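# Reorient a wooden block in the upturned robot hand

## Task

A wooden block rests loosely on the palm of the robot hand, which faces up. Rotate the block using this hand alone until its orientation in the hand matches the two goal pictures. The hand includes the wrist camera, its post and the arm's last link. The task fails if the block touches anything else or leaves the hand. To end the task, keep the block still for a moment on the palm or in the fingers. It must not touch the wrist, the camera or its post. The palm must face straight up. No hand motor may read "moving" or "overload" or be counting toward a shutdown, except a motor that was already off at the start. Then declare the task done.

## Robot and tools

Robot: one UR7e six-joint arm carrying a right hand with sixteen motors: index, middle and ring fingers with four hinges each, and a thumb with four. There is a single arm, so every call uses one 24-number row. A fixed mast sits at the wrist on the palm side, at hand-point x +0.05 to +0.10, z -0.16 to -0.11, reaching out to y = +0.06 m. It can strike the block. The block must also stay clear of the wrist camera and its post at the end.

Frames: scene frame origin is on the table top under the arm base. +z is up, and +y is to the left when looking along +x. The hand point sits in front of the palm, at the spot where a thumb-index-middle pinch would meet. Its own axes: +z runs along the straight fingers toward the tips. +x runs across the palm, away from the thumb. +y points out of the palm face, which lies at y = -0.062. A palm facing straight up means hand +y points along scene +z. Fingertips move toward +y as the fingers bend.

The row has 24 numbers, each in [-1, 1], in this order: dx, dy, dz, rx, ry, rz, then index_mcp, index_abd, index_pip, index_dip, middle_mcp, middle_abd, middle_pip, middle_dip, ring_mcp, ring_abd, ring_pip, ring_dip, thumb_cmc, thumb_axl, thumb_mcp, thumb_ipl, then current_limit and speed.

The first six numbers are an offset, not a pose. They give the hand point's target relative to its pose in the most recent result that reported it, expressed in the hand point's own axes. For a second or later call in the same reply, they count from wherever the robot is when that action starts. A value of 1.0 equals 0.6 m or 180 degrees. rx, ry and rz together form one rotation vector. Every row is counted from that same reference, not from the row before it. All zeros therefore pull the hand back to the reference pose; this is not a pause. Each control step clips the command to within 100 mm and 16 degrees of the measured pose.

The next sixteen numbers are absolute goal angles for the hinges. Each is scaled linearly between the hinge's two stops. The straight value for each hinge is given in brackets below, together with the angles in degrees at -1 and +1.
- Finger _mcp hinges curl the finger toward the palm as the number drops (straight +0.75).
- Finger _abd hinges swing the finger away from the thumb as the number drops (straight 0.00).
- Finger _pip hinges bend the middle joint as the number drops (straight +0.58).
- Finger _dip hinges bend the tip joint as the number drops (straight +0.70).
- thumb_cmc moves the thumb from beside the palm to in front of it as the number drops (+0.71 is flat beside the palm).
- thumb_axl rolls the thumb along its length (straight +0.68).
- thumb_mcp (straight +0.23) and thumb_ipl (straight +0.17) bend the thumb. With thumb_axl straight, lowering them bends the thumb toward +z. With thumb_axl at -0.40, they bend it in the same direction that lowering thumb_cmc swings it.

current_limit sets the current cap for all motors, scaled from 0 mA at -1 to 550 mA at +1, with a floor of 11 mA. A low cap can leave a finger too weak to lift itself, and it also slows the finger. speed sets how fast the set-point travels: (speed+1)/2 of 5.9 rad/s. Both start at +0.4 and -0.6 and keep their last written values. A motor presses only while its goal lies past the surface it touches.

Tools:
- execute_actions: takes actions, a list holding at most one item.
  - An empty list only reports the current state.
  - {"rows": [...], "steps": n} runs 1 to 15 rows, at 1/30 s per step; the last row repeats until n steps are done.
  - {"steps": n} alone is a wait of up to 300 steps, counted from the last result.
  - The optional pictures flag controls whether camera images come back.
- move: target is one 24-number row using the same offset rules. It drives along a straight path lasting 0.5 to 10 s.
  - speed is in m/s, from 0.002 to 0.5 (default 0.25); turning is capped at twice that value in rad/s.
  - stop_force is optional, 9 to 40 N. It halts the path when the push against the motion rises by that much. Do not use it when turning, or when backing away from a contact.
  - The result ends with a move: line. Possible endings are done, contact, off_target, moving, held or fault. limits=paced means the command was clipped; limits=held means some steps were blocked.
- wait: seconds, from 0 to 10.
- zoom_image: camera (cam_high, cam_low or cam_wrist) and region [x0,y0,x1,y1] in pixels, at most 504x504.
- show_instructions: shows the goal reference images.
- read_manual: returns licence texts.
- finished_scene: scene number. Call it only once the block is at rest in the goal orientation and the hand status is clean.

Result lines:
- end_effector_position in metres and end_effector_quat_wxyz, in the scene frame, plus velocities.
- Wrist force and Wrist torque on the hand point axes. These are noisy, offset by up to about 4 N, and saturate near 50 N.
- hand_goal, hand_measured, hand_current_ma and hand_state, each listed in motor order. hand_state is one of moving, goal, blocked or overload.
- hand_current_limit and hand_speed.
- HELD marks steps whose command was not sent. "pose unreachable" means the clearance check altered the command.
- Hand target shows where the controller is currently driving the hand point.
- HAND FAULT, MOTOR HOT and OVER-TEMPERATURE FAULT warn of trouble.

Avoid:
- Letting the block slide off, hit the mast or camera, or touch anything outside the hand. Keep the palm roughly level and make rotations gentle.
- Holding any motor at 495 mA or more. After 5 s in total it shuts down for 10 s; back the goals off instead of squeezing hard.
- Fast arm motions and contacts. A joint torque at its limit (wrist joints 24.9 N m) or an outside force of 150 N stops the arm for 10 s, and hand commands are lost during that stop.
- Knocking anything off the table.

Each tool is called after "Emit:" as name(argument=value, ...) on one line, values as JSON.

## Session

Emit:
show_instructions()

Emit:
execute_actions(actions=[])

Reference images for this scene: goal picture from the wrist camera place, goal picture looking into the palm.

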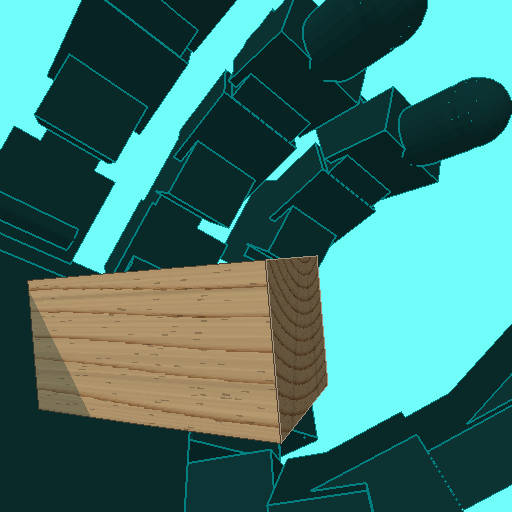

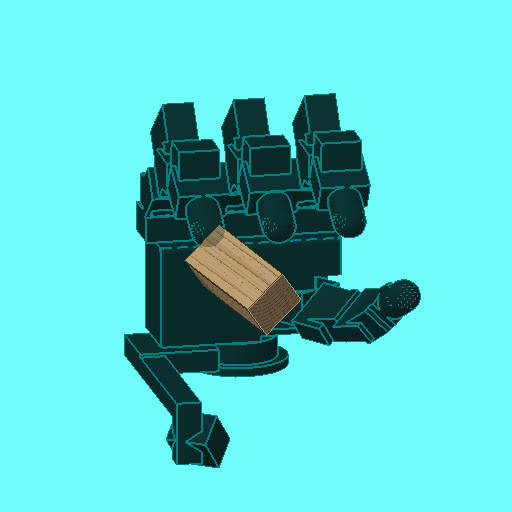

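Scene clock: 0.00 s of 4800.00 s.
end_effector_position=(+0.6158, +0.0446, +0.5061) hand_goal=(+0.046, +0.000, -0.008, +0.280, +0.046, +0.000, -0.008, +0.280, +0.046, +0.000, -0.008, +0.280, -0.104, +0.266, +0.032, -0.018) hand_measured=(+0.060, +0.000, -0.006, +0.282, +0.064, +0.000, -0.006, +0.282, +0.062, +0.000, -0.006, +0.282, -0.092, +0.270, +0.034, -0.016) hand_current_ma=(+82, +0, +13, +13, +92, +0, +15, +12, +84, +0, +13, +12, +65, +25, +11, +11) hand_state=(goal, goal, goal, goal, goal, goal, goal, goal, goal, goal, goal, goal, goal, goal, goal, goal) hand_current_limit=0.40 hand_speed=-0.60 end_effector_quat_wxyz=(+0.505, +0.475, +0.517, +0.501) end_effector_velocity=(-0.000, +0.000, -0.000) end_effector_angular_velocity=(-0.000, +0.000, +0.001)
Joint positions: [-0.159 -1.168  2.198 -4.185 -1.324 -0.042]
Joint velocities: [ 0.001  0.     0.    -0.     0.    -0.   ]
Motor temperatures (°C, as the motors report them): [29 28 28 36 35 33]
Wrist force (N, on the end effector, along its own x y z axes, offset not removed): no reading
Wrist torque (N m, same axes, about the end effector's origin, offset not removed): no reading
Hand target: +0.616, +0.045, +0.506; +0.505, +0.475, +0.517, +0.501

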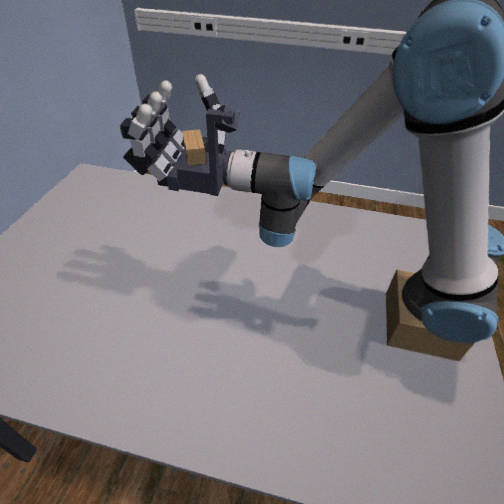

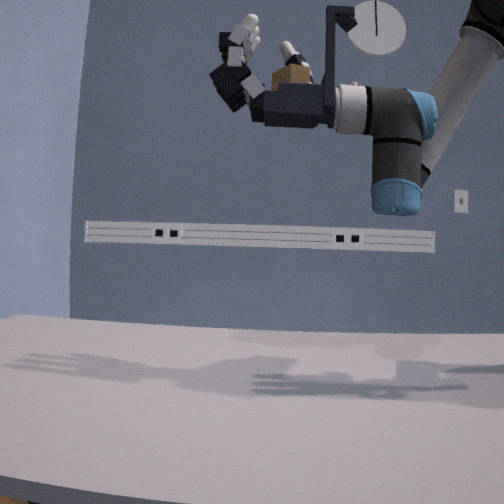

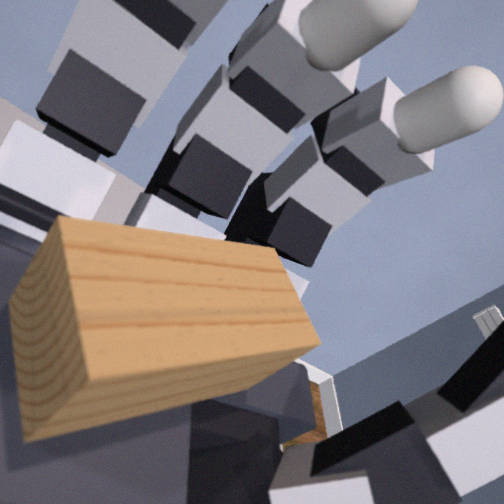

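Emit:
move(target=[0,0,0,0,0,0,0.5,0,0,0.28,0.5,0,0,0.28,0.1,-0.2,-0.95,-0.6,0.1,0.68,-0.55,0.17,0.4,-0.6])

Emit:
move(target=[0,0,0,0,0,0,0.5,0,0,0.28,0.5,0,0,0.28,-0.3,-0.5,-0.75,-0.3,0.05,0.68,-0.6,0.17,0.4,-0.8])

Emit:
move(target=[0,0,0,0,0,0,0.7,0,-0.5,0.28,0.7,0,-0.75,0.5,-0.5,-0.5,-0.6,-0.15,-0.5,0.62,-0.72,0.17,0.4,-0.8])

Scene clock: 20.63 s of 4800.00 s.
end_effector_position=(+0.6158, +0.0446, +0.5061) hand_goal=(+0.500, +0.000, +0.000, +0.280, +0.500, +0.000, +0.000, +0.280, +0.100, -0.200, -0.950, -0.600, +0.100, +0.680, -0.550, +0.170) hand_measured=(+0.508, +0.000, +0.000, +0.282, +0.510, +0.000, +0.000, +0.282, +0.104, -0.198, -0.950, -0.598, +0.104, +0.682, -0.552, +0.166) hand_current_ma=(+43, +0, -4, +13, +48, +0, -5, +12, +22, +12, +2, +13, +25, +11, -12, -22) hand_state=(goal, goal, goal, goal, goal, goal, goal, goal, goal, goal, goal, goal, goal, goal, goal, goal) hand_current_limit=0.40 hand_speed=-0.60 end_effector_quat_wxyz=(+0.505, +0.475, +0.517, +0.501) end_effector_velocity=(-0.000, -0.000, +0.000) end_effector_angular_velocity=(-0.000, -0.001, -0.001)
Joint positions: [-0.159 -1.168  2.198 -4.185 -1.324 -0.042]
Joint velocities: [-0.001 -0.    -0.    -0.     0.    -0.   ]
Motor temperatures (°C, as the motors report them): [29 28 28 36 35 33]
Wrist force (N, on the end effector, along its own x y z axes, offset not removed): [-0.1 1.4 0.1]
Wrist torque (N m, same axes, about the end effector's origin, offset not removed): [0.20 -0.15 0.12]
Hand target: +0.616, +0.045, +0.506; +0.505, +0.475, +0.517, +0.501
Off the commanded pose: 0.000 m, 0 deg.
After step 90, 16.40 s passed at rest.
move: done

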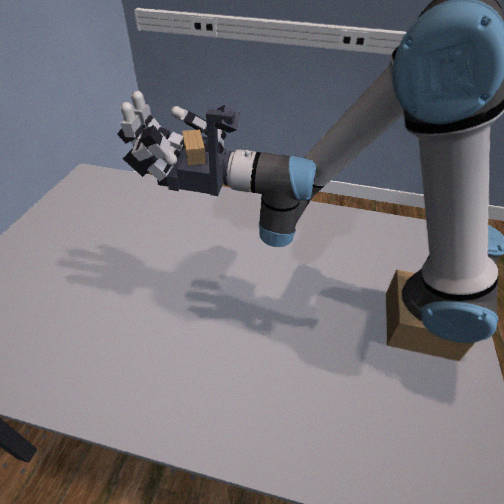

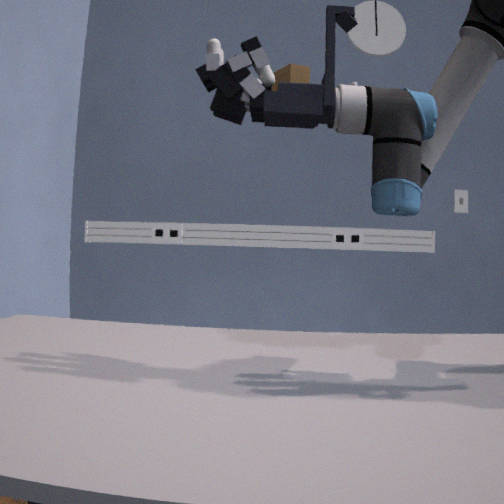

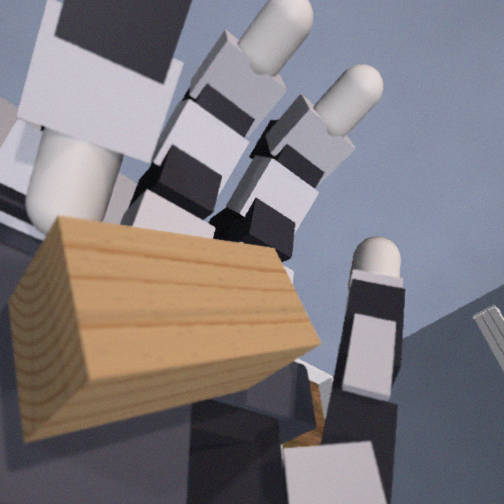

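Scene clock: 21.77 s of 4800.00 s.
end_effector_position=(+0.6158, +0.0446, +0.5061) hand_goal=(+0.500, +0.000, +0.000, +0.280, +0.500, +0.000, +0.000, +0.280, -0.300, -0.500, -0.750, -0.300, +0.050, +0.680, -0.600, +0.170) hand_measured=(+0.508, +0.000, +0.000, +0.282, +0.510, +0.000, +0.000, +0.282, -0.296, -0.498, -0.756, -0.304, +0.062, +0.682, -0.602, +0.166) hand_current_ma=(+43, +0, -4, +13, +49, +0, -5, +12, +27, +11, -33, -17, +67, +12, -14, -22) hand_state=(goal, goal, goal, goal, goal, goal, goal, goal, goal, goal, goal, goal, goal, goal, goal, goal) hand_current_limit=0.40 hand_speed=-0.80 end_effector_quat_wxyz=(+0.505, +0.475, +0.517, +0.501) end_effector_velocity=(+0.000, -0.000, -0.000) end_effector_angular_velocity=(+0.000, +0.001, -0.001)
Joint positions: [-0.159 -1.168  2.198 -4.185 -1.324 -0.042]
Joint velocities: [-0.001 -0.     0.     0.001  0.     0.   ]
Motor temperatures (°C, as the motors report them): [29 28 28 36 35 33]
Wrist force (N, on the end effector, along its own x y z axes, offset not removed): [-1.4 -1.2 -0.6]
Wrist torque (N m, same axes, about the end effector's origin, offset not removed): [-0.24 0.08 -0.03]
Hand target: +0.616, +0.045, +0.506; +0.505, +0.475, +0.517, +0.501
Off the commanded pose: 0.000 m, 0 deg.
move: done

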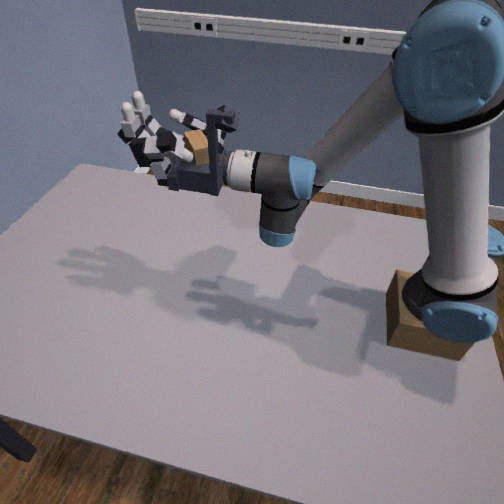

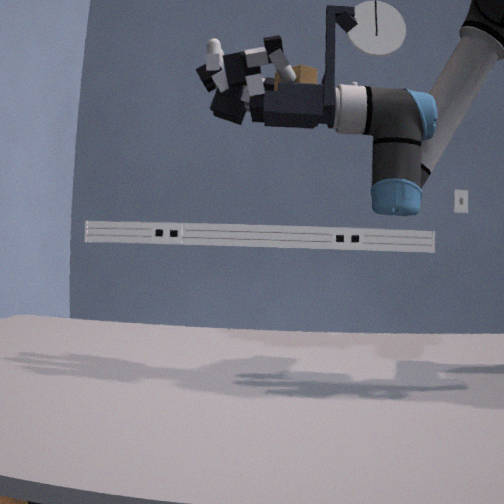

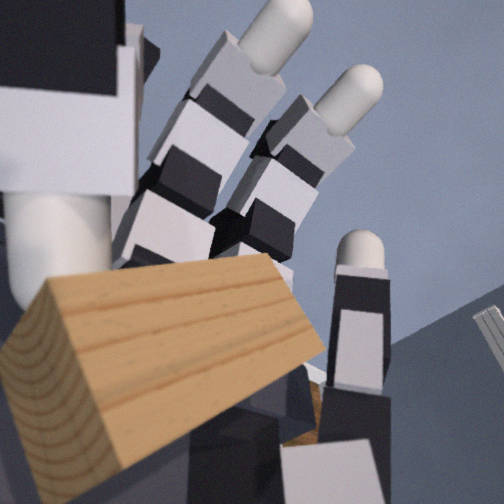

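Scene clock: 23.57 s of 4800.00 s.
end_effector_position=(+0.6158, +0.0446, +0.5061) hand_goal=(+0.700, +0.000, -0.500, +0.280, +0.700, +0.000, -0.750, +0.500, -0.500, -0.500, -0.600, -0.150, -0.500, +0.620, -0.720, +0.170) hand_measured=(+0.708, +0.000, -0.496, +0.282, +0.710, +0.000, -0.748, +0.498, -0.500, -0.498, -0.606, -0.152, -0.496, +0.624, -0.724, +0.166) hand_current_ma=(+43, +0, +21, +13, +50, +0, +15, -13, +1, +9, -33, -13, +23, +25, -24, -22) hand_state=(goal, goal, goal, goal, goal, goal, goal, goal, goal, goal, goal, goal, goal, goal, goal, goal) hand_current_limit=0.40 hand_speed=-0.80 end_effector_quat_wxyz=(+0.505, +0.475, +0.517, +0.501) end_effector_velocity=(+0.000, -0.000, +0.001) end_effector_angular_velocity=(-0.000, -0.002, -0.001)
Joint positions: [-0.159 -1.168  2.198 -4.185 -1.324 -0.042]
Joint velocities: [-0.001  0.    -0.002 -0.    -0.    -0.   ]
Motor temperatures (°C, as the motors report them): [29 28 28 36 35 33]
Wrist force (N, on the end effector, along its own x y z axes, offset not removed): [-1.9 -0.7 -0.9]
Wrist torque (N m, same axes, about the end effector's origin, offset not removed): [-0.11 0.14 -0.09]
Hand target: +0.616, +0.045, +0.506; +0.505, +0.475, +0.517, +0.501
Off the commanded pose: 0.000 m, 0 deg.
move: done

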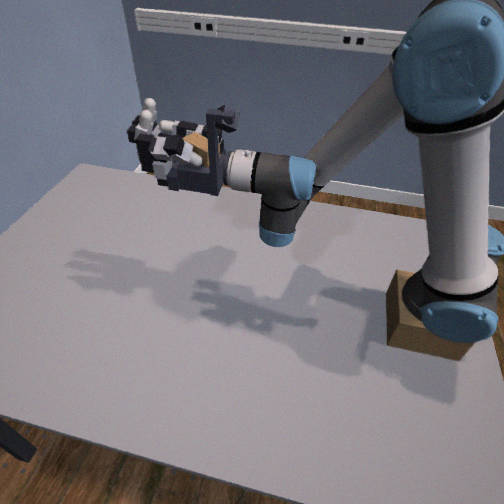

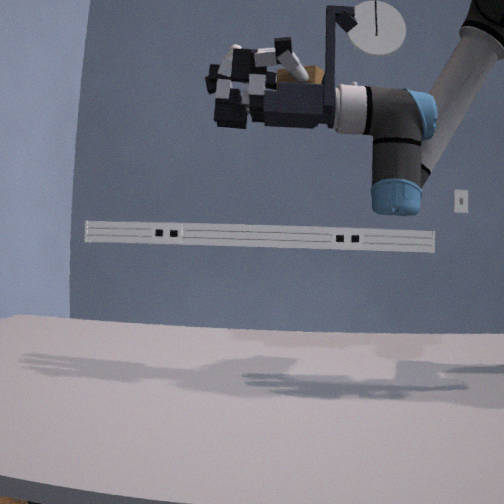

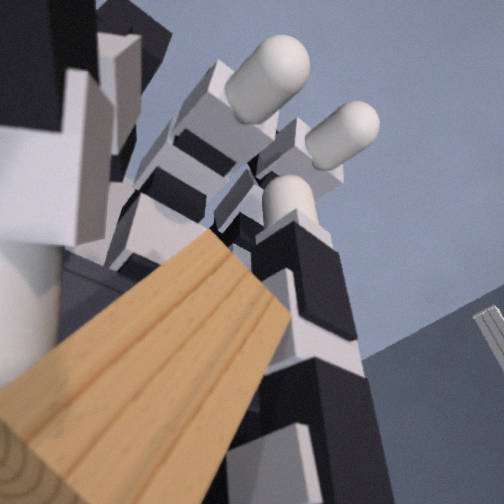

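Emit:
move(target=[0,0,0,0,0,0,0.7,0,-0.5,0.28,0.7,0,-0.5,0.5,-0.7,-0.5,-0.4,-0.05,-0.7,0.36,-0.72,0.17,0.4,-0.8])

Emit:
move(target=[0,0,0,0.17,0,0,0.7,0,-0.5,0.28,0.7,0,-0.6,0.5,-0.2,0,-0.3,-0.05,-0.6,0.68,-0.72,0.17,0.4,-0.7], speed=0.08)

Scene clock: 28.73 s of 4800.00 s.
end_effector_position=(+0.6158, +0.0446, +0.5061) hand_goal=(+0.700, +0.000, -0.500, +0.280, +0.700, +0.000, -0.500, +0.500, -0.700, -0.500, -0.400, -0.050, -0.700, +0.360, -0.720, +0.170) hand_measured=(+0.708, +0.000, -0.496, +0.282, +0.710, +0.000, -0.502, +0.498, -0.694, -0.500, -0.404, -0.054, -0.700, +0.370, -0.724, +0.166) hand_current_ma=(+43, +0, +21, +13, +50, +0, -11, -13, +32, -1, -18, -17, +1, +64, -28, -22) hand_state=(goal, goal, goal, goal, goal, goal, goal, goal, goal, goal, goal, goal, goal, goal, goal, goal) hand_current_limit=0.40 hand_speed=-0.80 end_effector_quat_wxyz=(+0.505, +0.475, +0.517, +0.501) end_effector_velocity=(-0.000, -0.000, +0.000) end_effector_angular_velocity=(-0.000, -0.001, -0.001)
Joint positions: [-0.159 -1.168  2.198 -4.185 -1.324 -0.042]
Joint velocities: [-0.001 -0.    -0.    -0.    -0.    -0.   ]
Motor temperatures (°C, as the motors report them): [29 28 28 36 35 33]
Wrist force (N, on the end effector, along its own x y z axes, offset not removed): [-2.3 -0.6 -0.3]
Wrist torque (N m, same axes, about the end effector's origin, offset not removed): [-0.23 0.11 -0.12]
Hand target: +0.616, +0.045, +0.506; +0.505, +0.475, +0.517, +0.501
Off the commanded pose: 0.000 m, 0 deg.
After step 90, 1.27 s passed at rest.
move: done

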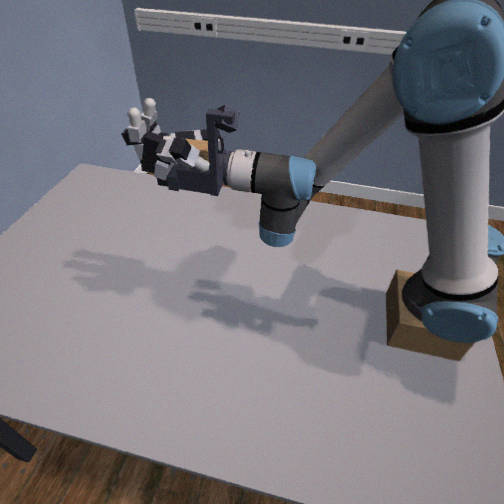

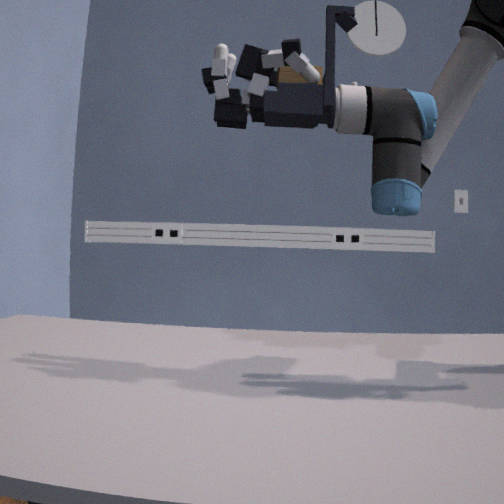

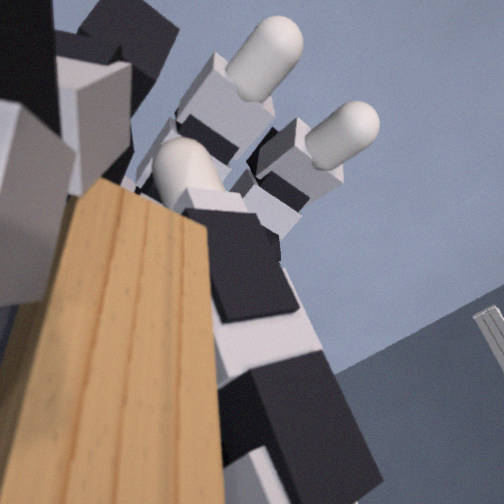

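Scene clock: 32.47 s of 4800.00 s.
end_effector_position=(+0.6155, +0.0446, +0.5058) hand_goal=(+0.700, +0.000, -0.500, +0.280, +0.700, +0.000, -0.600, +0.500, -0.200, +0.000, -0.300, -0.050, -0.600, +0.680, -0.720, +0.170) hand_measured=(+0.708, +0.000, -0.496, +0.282, +0.710, +0.000, -0.596, +0.498, -0.196, -0.004, -0.304, -0.054, -0.602, +0.678, -0.724, +0.166) hand_current_ma=(+44, +0, +21, +13, +50, +0, +22, -13, +26, -18, -22, -17, -14, -20, -29, -22) hand_state=(goal, goal, goal, goal, goal, goal, goal, goal, goal, goal, goal, goal, goal, goal, goal, goal) hand_current_limit=0.40 hand_speed=-0.70 end_effector_quat_wxyz=(+0.363, +0.591, +0.630, +0.348) end_effector_velocity=(+0.000, -0.000, +0.000) end_effector_angular_velocity=(-0.001, +0.017, -0.001)
Joint positions: [-0.151 -1.606  2.229 -3.237 -1.387 -0.159]
Joint velocities: [ 0.    -0.011 -0.007  0.035 -0.003 -0.003]
Motor temperatures (°C, as the motors report them): [29 28 28 36 35 33]
Wrist force (N, on the end effector, along its own x y z axes, offset not removed): [-1.7 -0.7 -0.8]
Wrist torque (N m, same axes, about the end effector's origin, offset not removed): [0.01 0.02 -0.11]
Hand target: +0.615, +0.045, +0.506; +0.362, +0.592, +0.631, +0.347
Off the commanded pose: 0.000 m, 0 deg.
move: done

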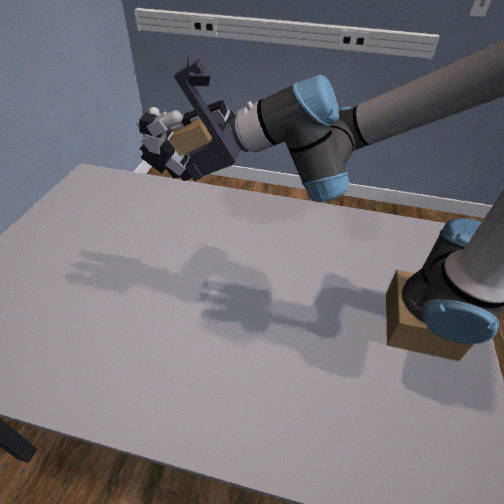

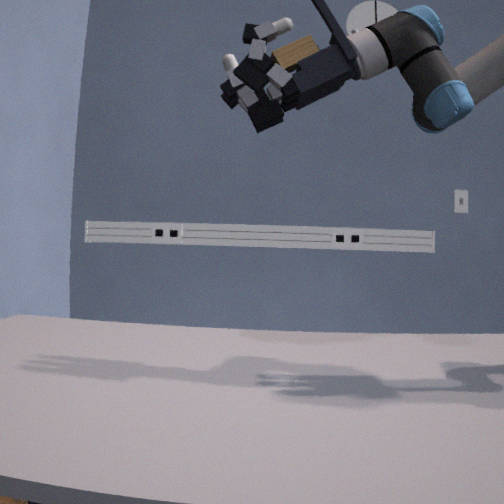

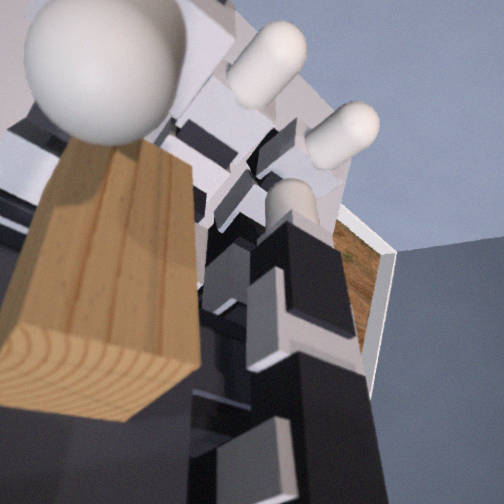

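Caught on the ring knuckle. Roll toward the thumb and lower the ring.

Emit:
move(target=[0,0,0,0,0,0.13,0.65,0,-0.6,0.4,0.65,0,-0.6,0.5,0.3,0,-0.3,0.3,-0.6,0.66,-0.72,0.17,0.4,-0.92], speed=0.08)

Scene clock: 38.60 s of 4800.00 s.
end_effector_position=(+0.6154, +0.0446, +0.5058) hand_goal=(+0.650, +0.000, -0.600, +0.400, +0.650, +0.000, -0.600, +0.500, +0.300, +0.000, -0.300, +0.300, -0.600, +0.660, -0.720, +0.170) hand_measured=(+0.670, +0.000, -0.594, +0.398, +0.674, +0.000, -0.596, +0.498, +0.308, -0.002, -0.302, +0.298, -0.600, +0.662, -0.724, +0.166) hand_current_ma=(+113, +0, +33, -14, +128, +0, +22, -13, +45, -10, -6, -14, +0, +12, -29, -22) hand_state=(blocked, goal, goal, goal, blocked, goal, goal, goal, goal, goal, goal, goal, goal, goal, goal, goal) hand_current_limit=0.40 hand_speed=-0.92 end_effector_quat_wxyz=(+0.285, +0.706, +0.498, +0.414) end_effector_velocity=(-0.000, -0.000, -0.001) end_effector_angular_velocity=(+0.014, +0.003, -0.009)
Joint positions: [-0.059 -1.592  2.178 -3.207 -1.467  0.294]
Joint velocities: [ 0.003  0.001 -0.002  0.004 -0.004  0.018]
Motor temperatures (°C, as the motors report them): [29 28 28 36 35 33]
Wrist force (N, on the end effector, along its own x y z axes, offset not removed): [-2.4 -1.9 -0.9]
Wrist torque (N m, same axes, about the end effector's origin, offset not removed): [-0.09 0.15 -0.03]
Hand target: +0.615, +0.045, +0.506; +0.285, +0.707, +0.497, +0.414
Off the commanded pose: 0.000 m, 0 deg.
After step 90, 0.20 s passed at rest.
move: done

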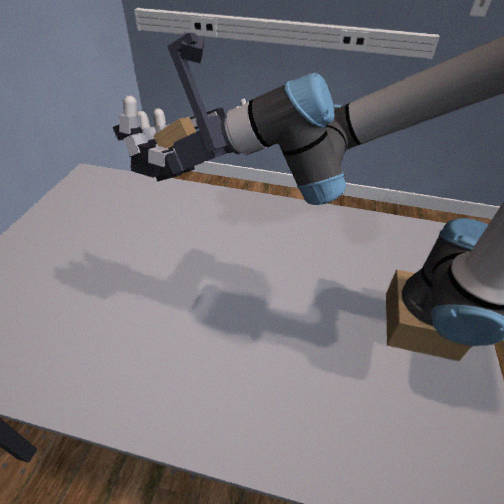

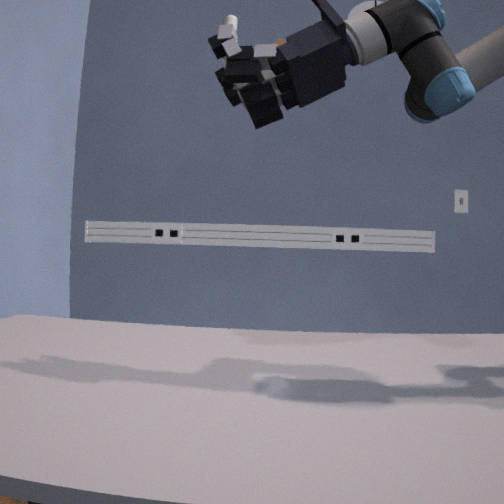

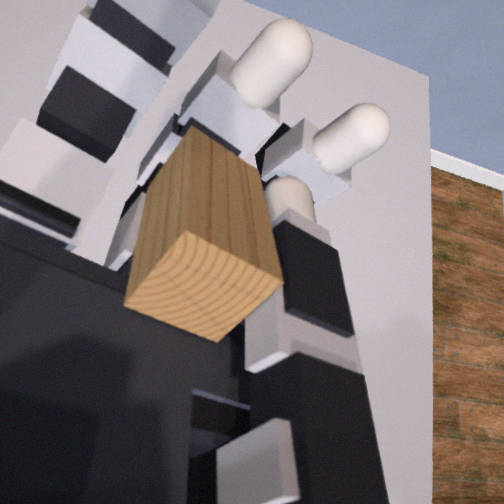

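Emit:
move(target=[0,0,0,0,0,-0.13,0.65,0,-0.3,0.4,0.35,0,-0.1,0.3,0,0,0.2,0.4,-0.6,0.66,-0.66,0.17,0.4,-0.92], speed=0.1)

Emit:
move(target=[0,0,0,0.1,0,0,0.65,0,-0.3,0.4,0.05,0,0.35,0.2,-0.2,0,0.4,0.4,-0.6,0.66,-0.5,0.3,0.4,-0.92], speed=0.08)

Emit:
zoom_image(camera="cam_high", region=[110,50,270,210])

Scene clock: 46.97 s of 4800.00 s.
end_effector_position=(+0.6154, +0.0446, +0.5058) hand_goal=(+0.650, +0.000, -0.300, +0.400, +0.350, +0.000, -0.100, +0.300, +0.000, +0.000, +0.200, +0.400, -0.600, +0.660, -0.660, +0.170) hand_measured=(+0.670, +0.000, -0.300, +0.398, +0.380, +0.000, -0.100, +0.302, +0.024, -0.002, +0.200, +0.398, -0.600, +0.662, -0.672, +0.166) hand_current_ma=(+112, +0, -1, -13, +165, +0, -2, +15, +130, -10, -3, -13, +2, +14, -85, -22) hand_state=(goal, goal, goal, goal, blocked, goal, goal, goal, blocked, goal, goal, goal, goal, goal, goal, goal) hand_current_limit=0.40 hand_speed=-0.92 end_effector_quat_wxyz=(+0.363, +0.591, +0.631, +0.348) end_effector_velocity=(+0.000, -0.000, +0.000) end_effector_angular_velocity=(-0.002, -0.001, +0.000)
Joint positions: [-0.152 -1.606  2.229 -3.237 -1.387 -0.161]
Joint velocities: [-0.001  0.    -0.001 -0.     0.    -0.002]
Motor temperatures (°C, as the motors report them): [29 28 28 36 35 33]
Wrist force (N, on the end effector, along its own x y z axes, offset not removed): [-2.5 -1.7 -1.8]
Wrist torque (N m, same axes, about the end effector's origin, offset not removed): [0.03 0.15 -0.13]
Hand target: +0.615, +0.045, +0.506; +0.363, +0.591, +0.631, +0.347
Off the commanded pose: 0.000 m, 0 deg.
After step 90, 2.60 s passed at rest.
move: done

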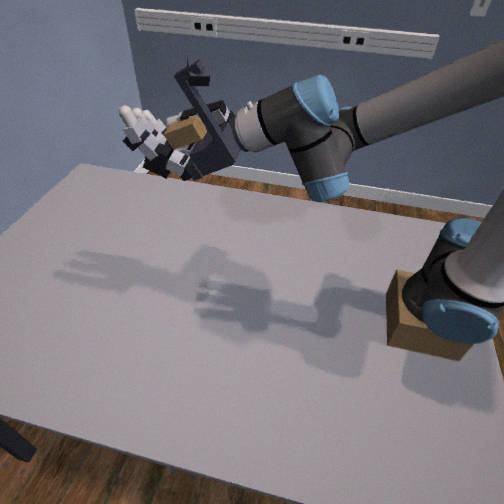

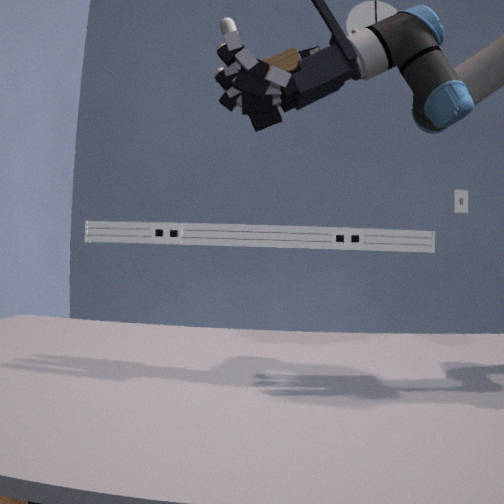

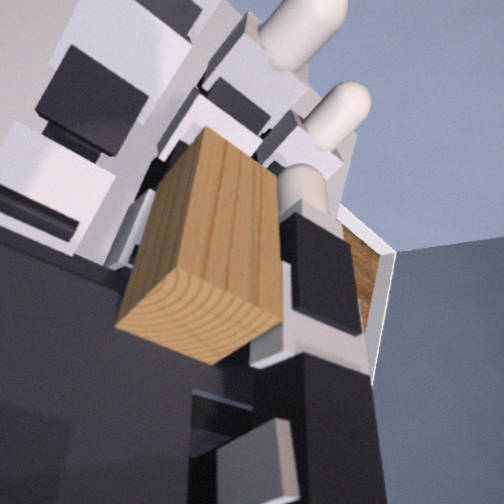

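Scene clock: 49.50 s of 4800.00 s.
end_effector_position=(+0.6153, +0.0447, +0.5058) hand_goal=(+0.650, +0.000, -0.300, +0.400, +0.050, +0.000, +0.350, +0.200, -0.200, +0.000, +0.400, +0.400, -0.600, +0.660, -0.500, +0.300) hand_measured=(+0.670, +0.000, -0.300, +0.398, +0.084, +0.000, +0.350, +0.204, -0.174, -0.002, +0.400, +0.398, -0.600, +0.662, -0.514, +0.294) hand_current_ma=(+112, +0, +2, -12, +179, +0, +1, +16, +135, -10, +0, -12, +2, +13, -88, -36) hand_state=(goal, goal, goal, goal, blocked, goal, goal, goal, blocked, goal, goal, goal, goal, goal, goal, goal) hand_current_limit=0.40 hand_speed=-0.92 end_effector_quat_wxyz=(+0.267, +0.640, +0.677, +0.245) end_effector_velocity=(-0.000, +0.000, -0.000) end_effector_angular_velocity=(+0.000, +0.004, +0.000)
Joint positions: [-0.127 -1.722  2.066 -2.649 -1.462 -0.191]
Joint velocities: [ 0.001 -0.    -0.002  0.006 -0.001 -0.   ]
Motor temperatures (°C, as the motors report them): [29 28 28 36 35 33]
Wrist force (N, on the end effector, along its own x y z axes, offset not removed): [-1.7 -0.5 0.7]
Wrist torque (N m, same axes, about the end effector's origin, offset not removed): [-0.03 -0.07 0.04]
Hand target: +0.615, +0.045, +0.506; +0.267, +0.640, +0.678, +0.244
Off the commanded pose: 0.000 m, 0 deg.
move: done

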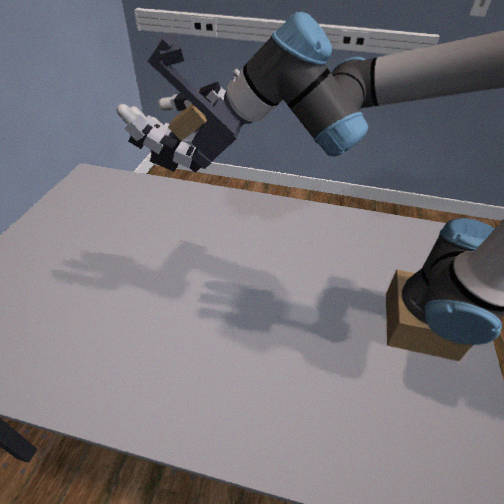

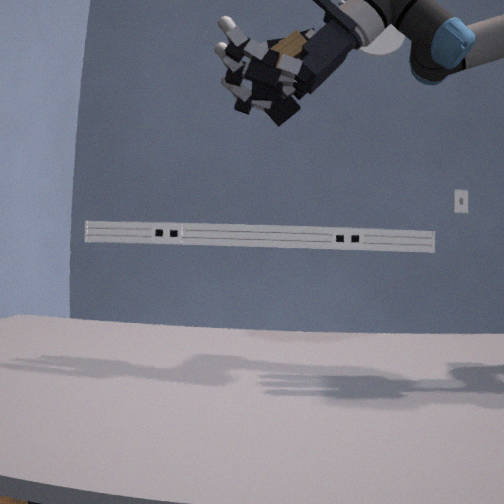

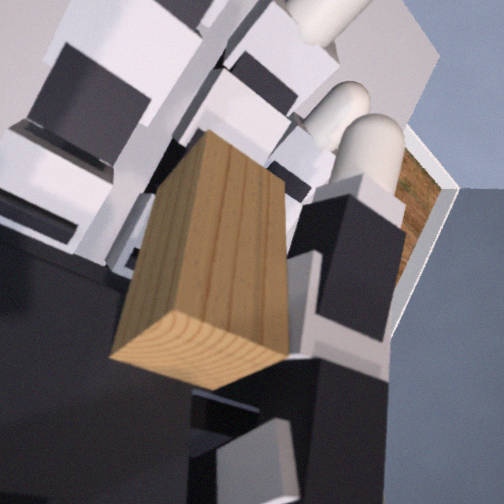

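Region (110, 50, 270, 210) of cam_high's 504x504 image, scaled by 3.150, with more detail than that image has.

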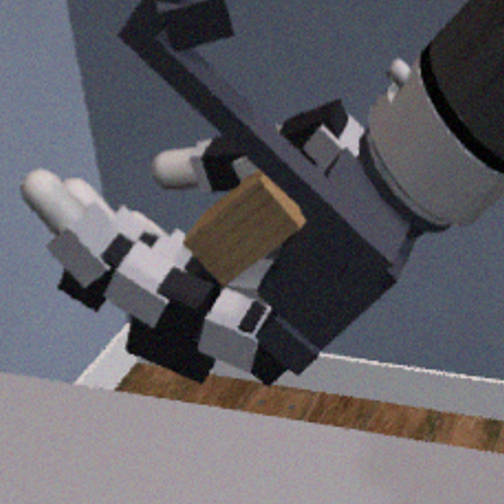

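Emit:
move(target=[0,0,0,0,0,0,0.3,0,-0.3,0.4,0.1,0,-0.3,0.6,0,0,-0.5,0.5,-0.5,0.68,0.2,0.2,0.4,-0.75])

Emit:
move(target=[0,0,0,0.13,0,0,0.05,0,-0.5,0.5,0.33,0,-0.75,0.6,0,0,-0.5,0.5,-0.5,0.68,0.2,0.2,0.4,-0.85], speed=0.06)

Emit:
zoom_image(camera="cam_high", region=[110,30,270,190])

Scene clock: 59.07 s of 4800.00 s.
end_effector_position=(+0.6153, +0.0447, +0.5058) hand_goal=(+0.300, +0.000, -0.300, +0.400, +0.100, +0.000, -0.300, +0.600, +0.000, +0.000, -0.500, +0.500, -0.500, +0.680, +0.200, +0.200) hand_measured=(+0.324, +0.000, -0.300, +0.398, +0.112, +0.000, -0.292, +0.598, +0.010, -0.002, -0.496, +0.498, -0.502, +0.678, +0.188, +0.200) hand_current_ma=(+129, +0, +3, -12, +66, +0, +37, -12, +51, -10, +22, -12, -12, -13, -74, +3) hand_state=(blocked, goal, goal, goal, goal, goal, goal, goal, goal, goal, goal, goal, goal, goal, goal, goal) hand_current_limit=0.40 hand_speed=-0.75 end_effector_quat_wxyz=(+0.267, +0.640, +0.677, +0.245) end_effector_velocity=(-0.000, -0.000, -0.000) end_effector_angular_velocity=(-0.000, +0.000, -0.000)
Joint positions: [-0.127 -1.722  2.066 -2.649 -1.462 -0.191]
Joint velocities: [-0.    -0.     0.001 -0.    -0.    -0.001]
Motor temperatures (°C, as the motors report them): [29 28 28 36 35 33]
Wrist force (N, on the end effector, along its own x y z axes, offset not removed): [-1.8 -1.9 0.1]
Wrist torque (N m, same axes, about the end effector's origin, offset not removed): [-0.11 0.02 -0.06]
Hand target: +0.615, +0.045, +0.506; +0.267, +0.640, +0.677, +0.245
Off the commanded pose: 0.000 m, 0 deg.
After step 90, 4.83 s passed at rest.
move: done

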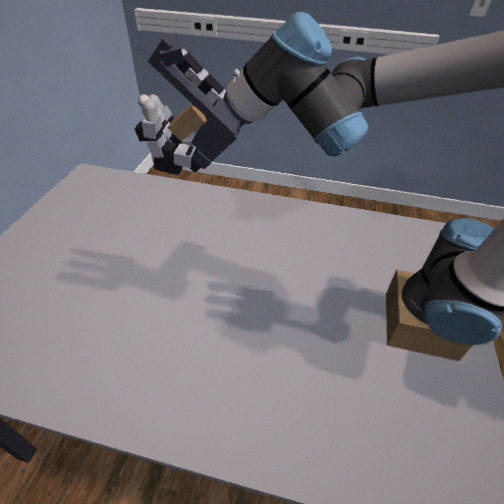

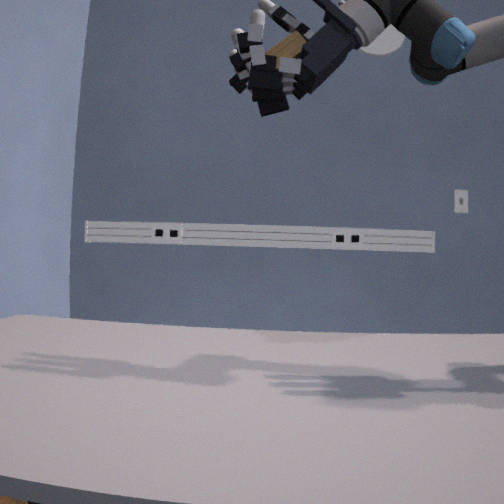

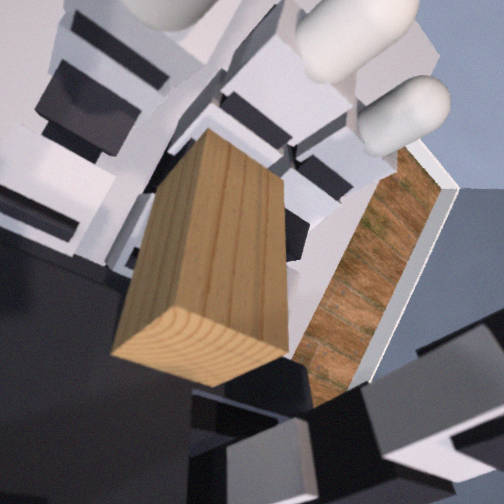

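Scene clock: 62.80 s of 4800.00 s.
end_effector_position=(+0.6150, +0.0447, +0.5059) hand_goal=(+0.050, +0.000, -0.500, +0.500, +0.330, +0.000, -0.750, +0.600, +0.000, +0.000, -0.500, +0.500, -0.500, +0.680, +0.200, +0.200) hand_measured=(+0.072, +0.000, -0.494, +0.498, +0.340, +0.000, -0.744, +0.598, +0.010, -0.002, -0.496, +0.498, -0.502, +0.678, +0.188, +0.200) hand_current_ma=(+124, +0, +26, -13, +54, +0, +34, -12, +51, -10, +22, -12, -12, -13, -73, +3) hand_state=(blocked, goal, goal, goal, goal, goal, goal, goal, goal, goal, goal, goal, goal, goal, goal, goal) hand_current_limit=0.40 hand_speed=-0.85 end_effector_quat_wxyz=(+0.132, +0.681, +0.713, +0.103) end_effector_velocity=(+0.000, -0.000, +0.000) end_effector_angular_velocity=(-0.000, +0.017, -0.001)
Joint positions: [-0.089 -1.668  1.73  -1.97  -1.559 -0.182]
Joint velocities: [ 0.001  0.007 -0.018  0.028 -0.003  0.001]
Motor temperatures (°C, as the motors report them): [29 28 28 36 35 33]
Wrist force (N, on the end effector, along its own x y z axes, offset not removed): [-2.0 0.1 0.2]
Wrist torque (N m, same axes, about the end effector's origin, offset not removed): [0.14 0.07 0.06]
Hand target: +0.615, +0.045, +0.506; +0.132, +0.681, +0.713, +0.102
Off the commanded pose: 0.000 m, 0 deg.
move: done

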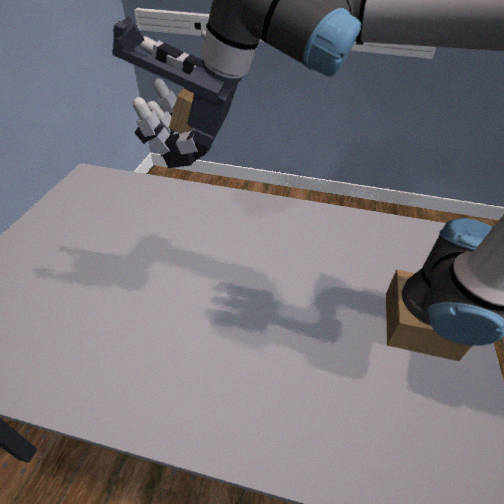

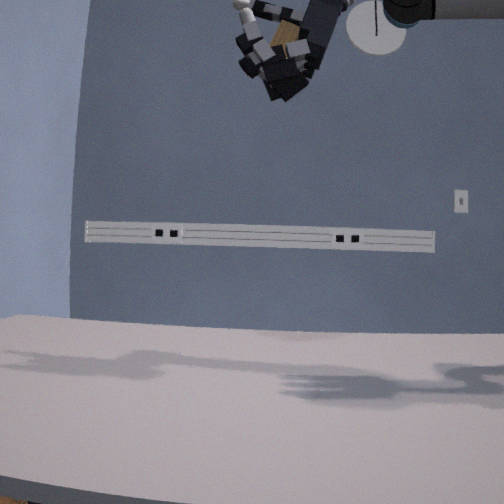

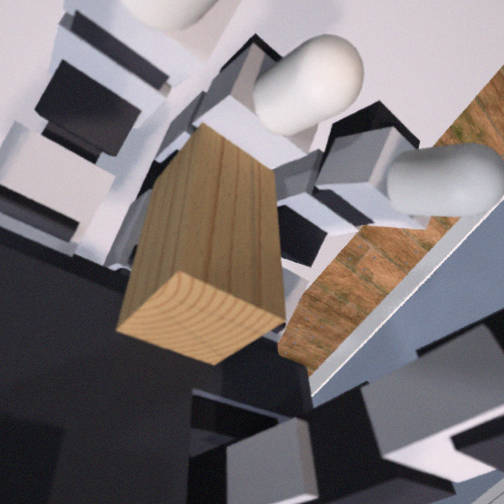

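Region (110, 30, 270, 190) of cam_high's 504x504 image, scaled by 3.150, with more detail than that image has.

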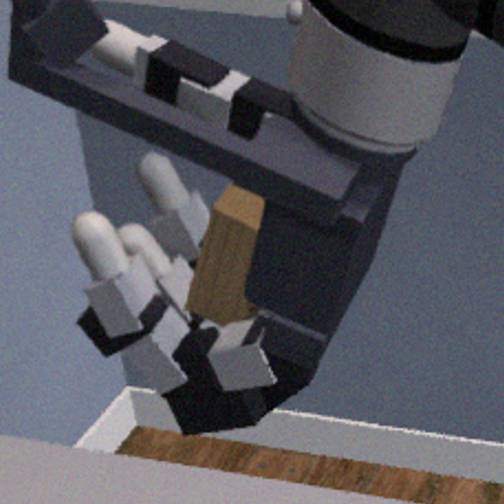

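Emit:
move(target=[0,0,0,0.02,0,0,0.1,-0.1,-0.4,0.3,0.45,0,-0.2,-0.2,0.1,0.15,-0.4,0.3,-0.5,0.68,0.2,0.2,0.4,-0.88], speed=0.03)

Emit:
zoom_image(camera="cam_high", region=[110,30,270,190])

Scene clock: 71.90 s of 4800.00 s.
end_effector_position=(+0.6150, +0.0447, +0.5059) hand_goal=(+0.100, -0.100, -0.400, +0.300, +0.450, +0.000, -0.200, -0.200, +0.100, +0.150, -0.400, +0.300, -0.500, +0.680, +0.200, +0.200) hand_measured=(+0.108, -0.096, -0.400, +0.304, +0.460, +0.000, -0.196, -0.196, +0.108, +0.146, -0.400, +0.304, -0.502, +0.678, +0.188, +0.200) hand_current_ma=(+41, +14, -1, +17, +57, +0, +18, +23, +42, -20, -2, +16, -12, -13, -73, +3) hand_state=(goal, goal, goal, goal, goal, goal, goal, goal, goal, goal, goal, goal, goal, goal, goal, goal) hand_current_limit=0.40 hand_speed=-0.88 end_effector_quat_wxyz=(+0.111, +0.685, +0.716, +0.080) end_effector_velocity=(-0.000, -0.000, -0.000) end_effector_angular_velocity=(+0.000, +0.000, -0.001)
Joint positions: [-0.083 -1.644  1.67  -1.871 -1.572 -0.177]
Joint velocities: [-0.001 -0.001  0.001 -0.    -0.     0.   ]
Motor temperatures (°C, as the motors report them): [29 28 28 36 35 33]
Wrist force (N, on the end effector, along its own x y z axes, offset not removed): [-1.5 0.5 -0.6]
Wrist torque (N m, same axes, about the end effector's origin, offset not removed): [0.30 -0.06 -0.01]
Hand target: +0.615, +0.045, +0.506; +0.111, +0.685, +0.716, +0.080
Off the commanded pose: 0.000 m, 0 deg.
After step 90, 3.13 s passed at rest.
move: done

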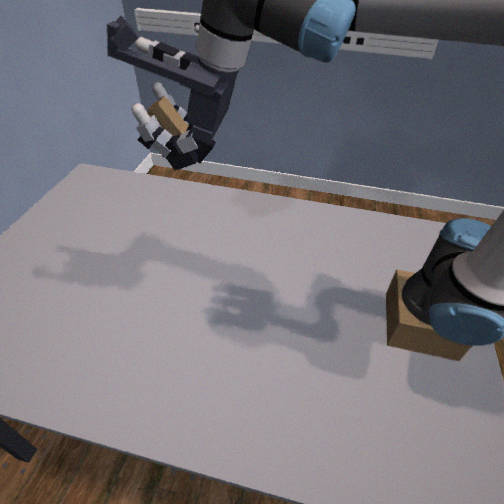

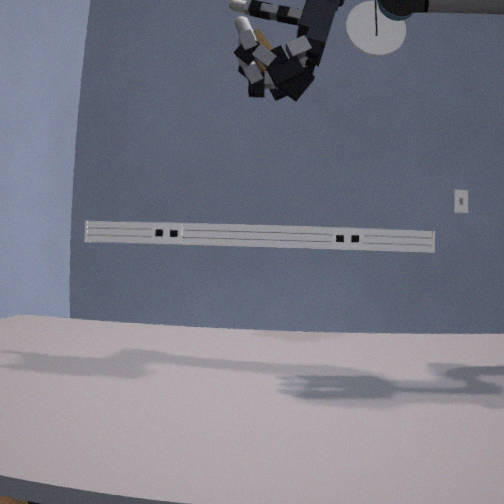

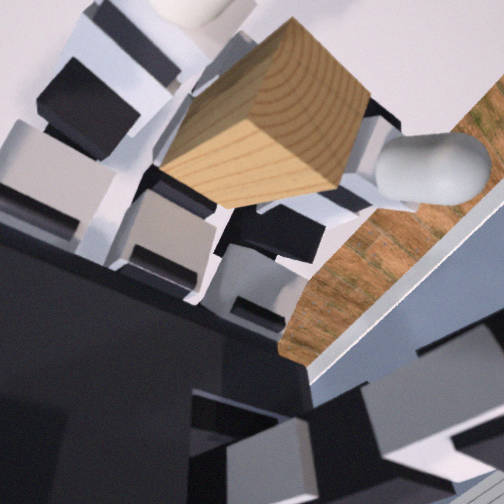

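Region (110, 30, 270, 190) of cam_high's 504x504 image, scaled by 3.150, with more detail than that image has.

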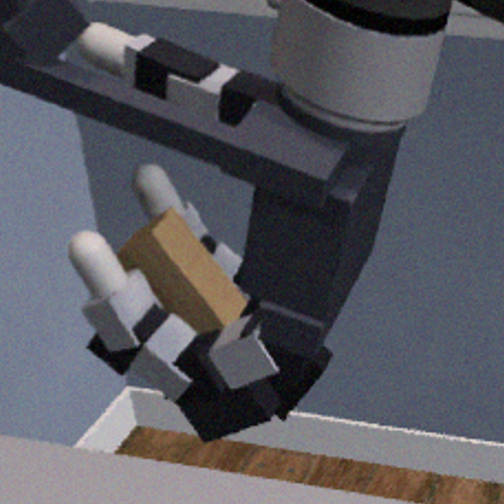

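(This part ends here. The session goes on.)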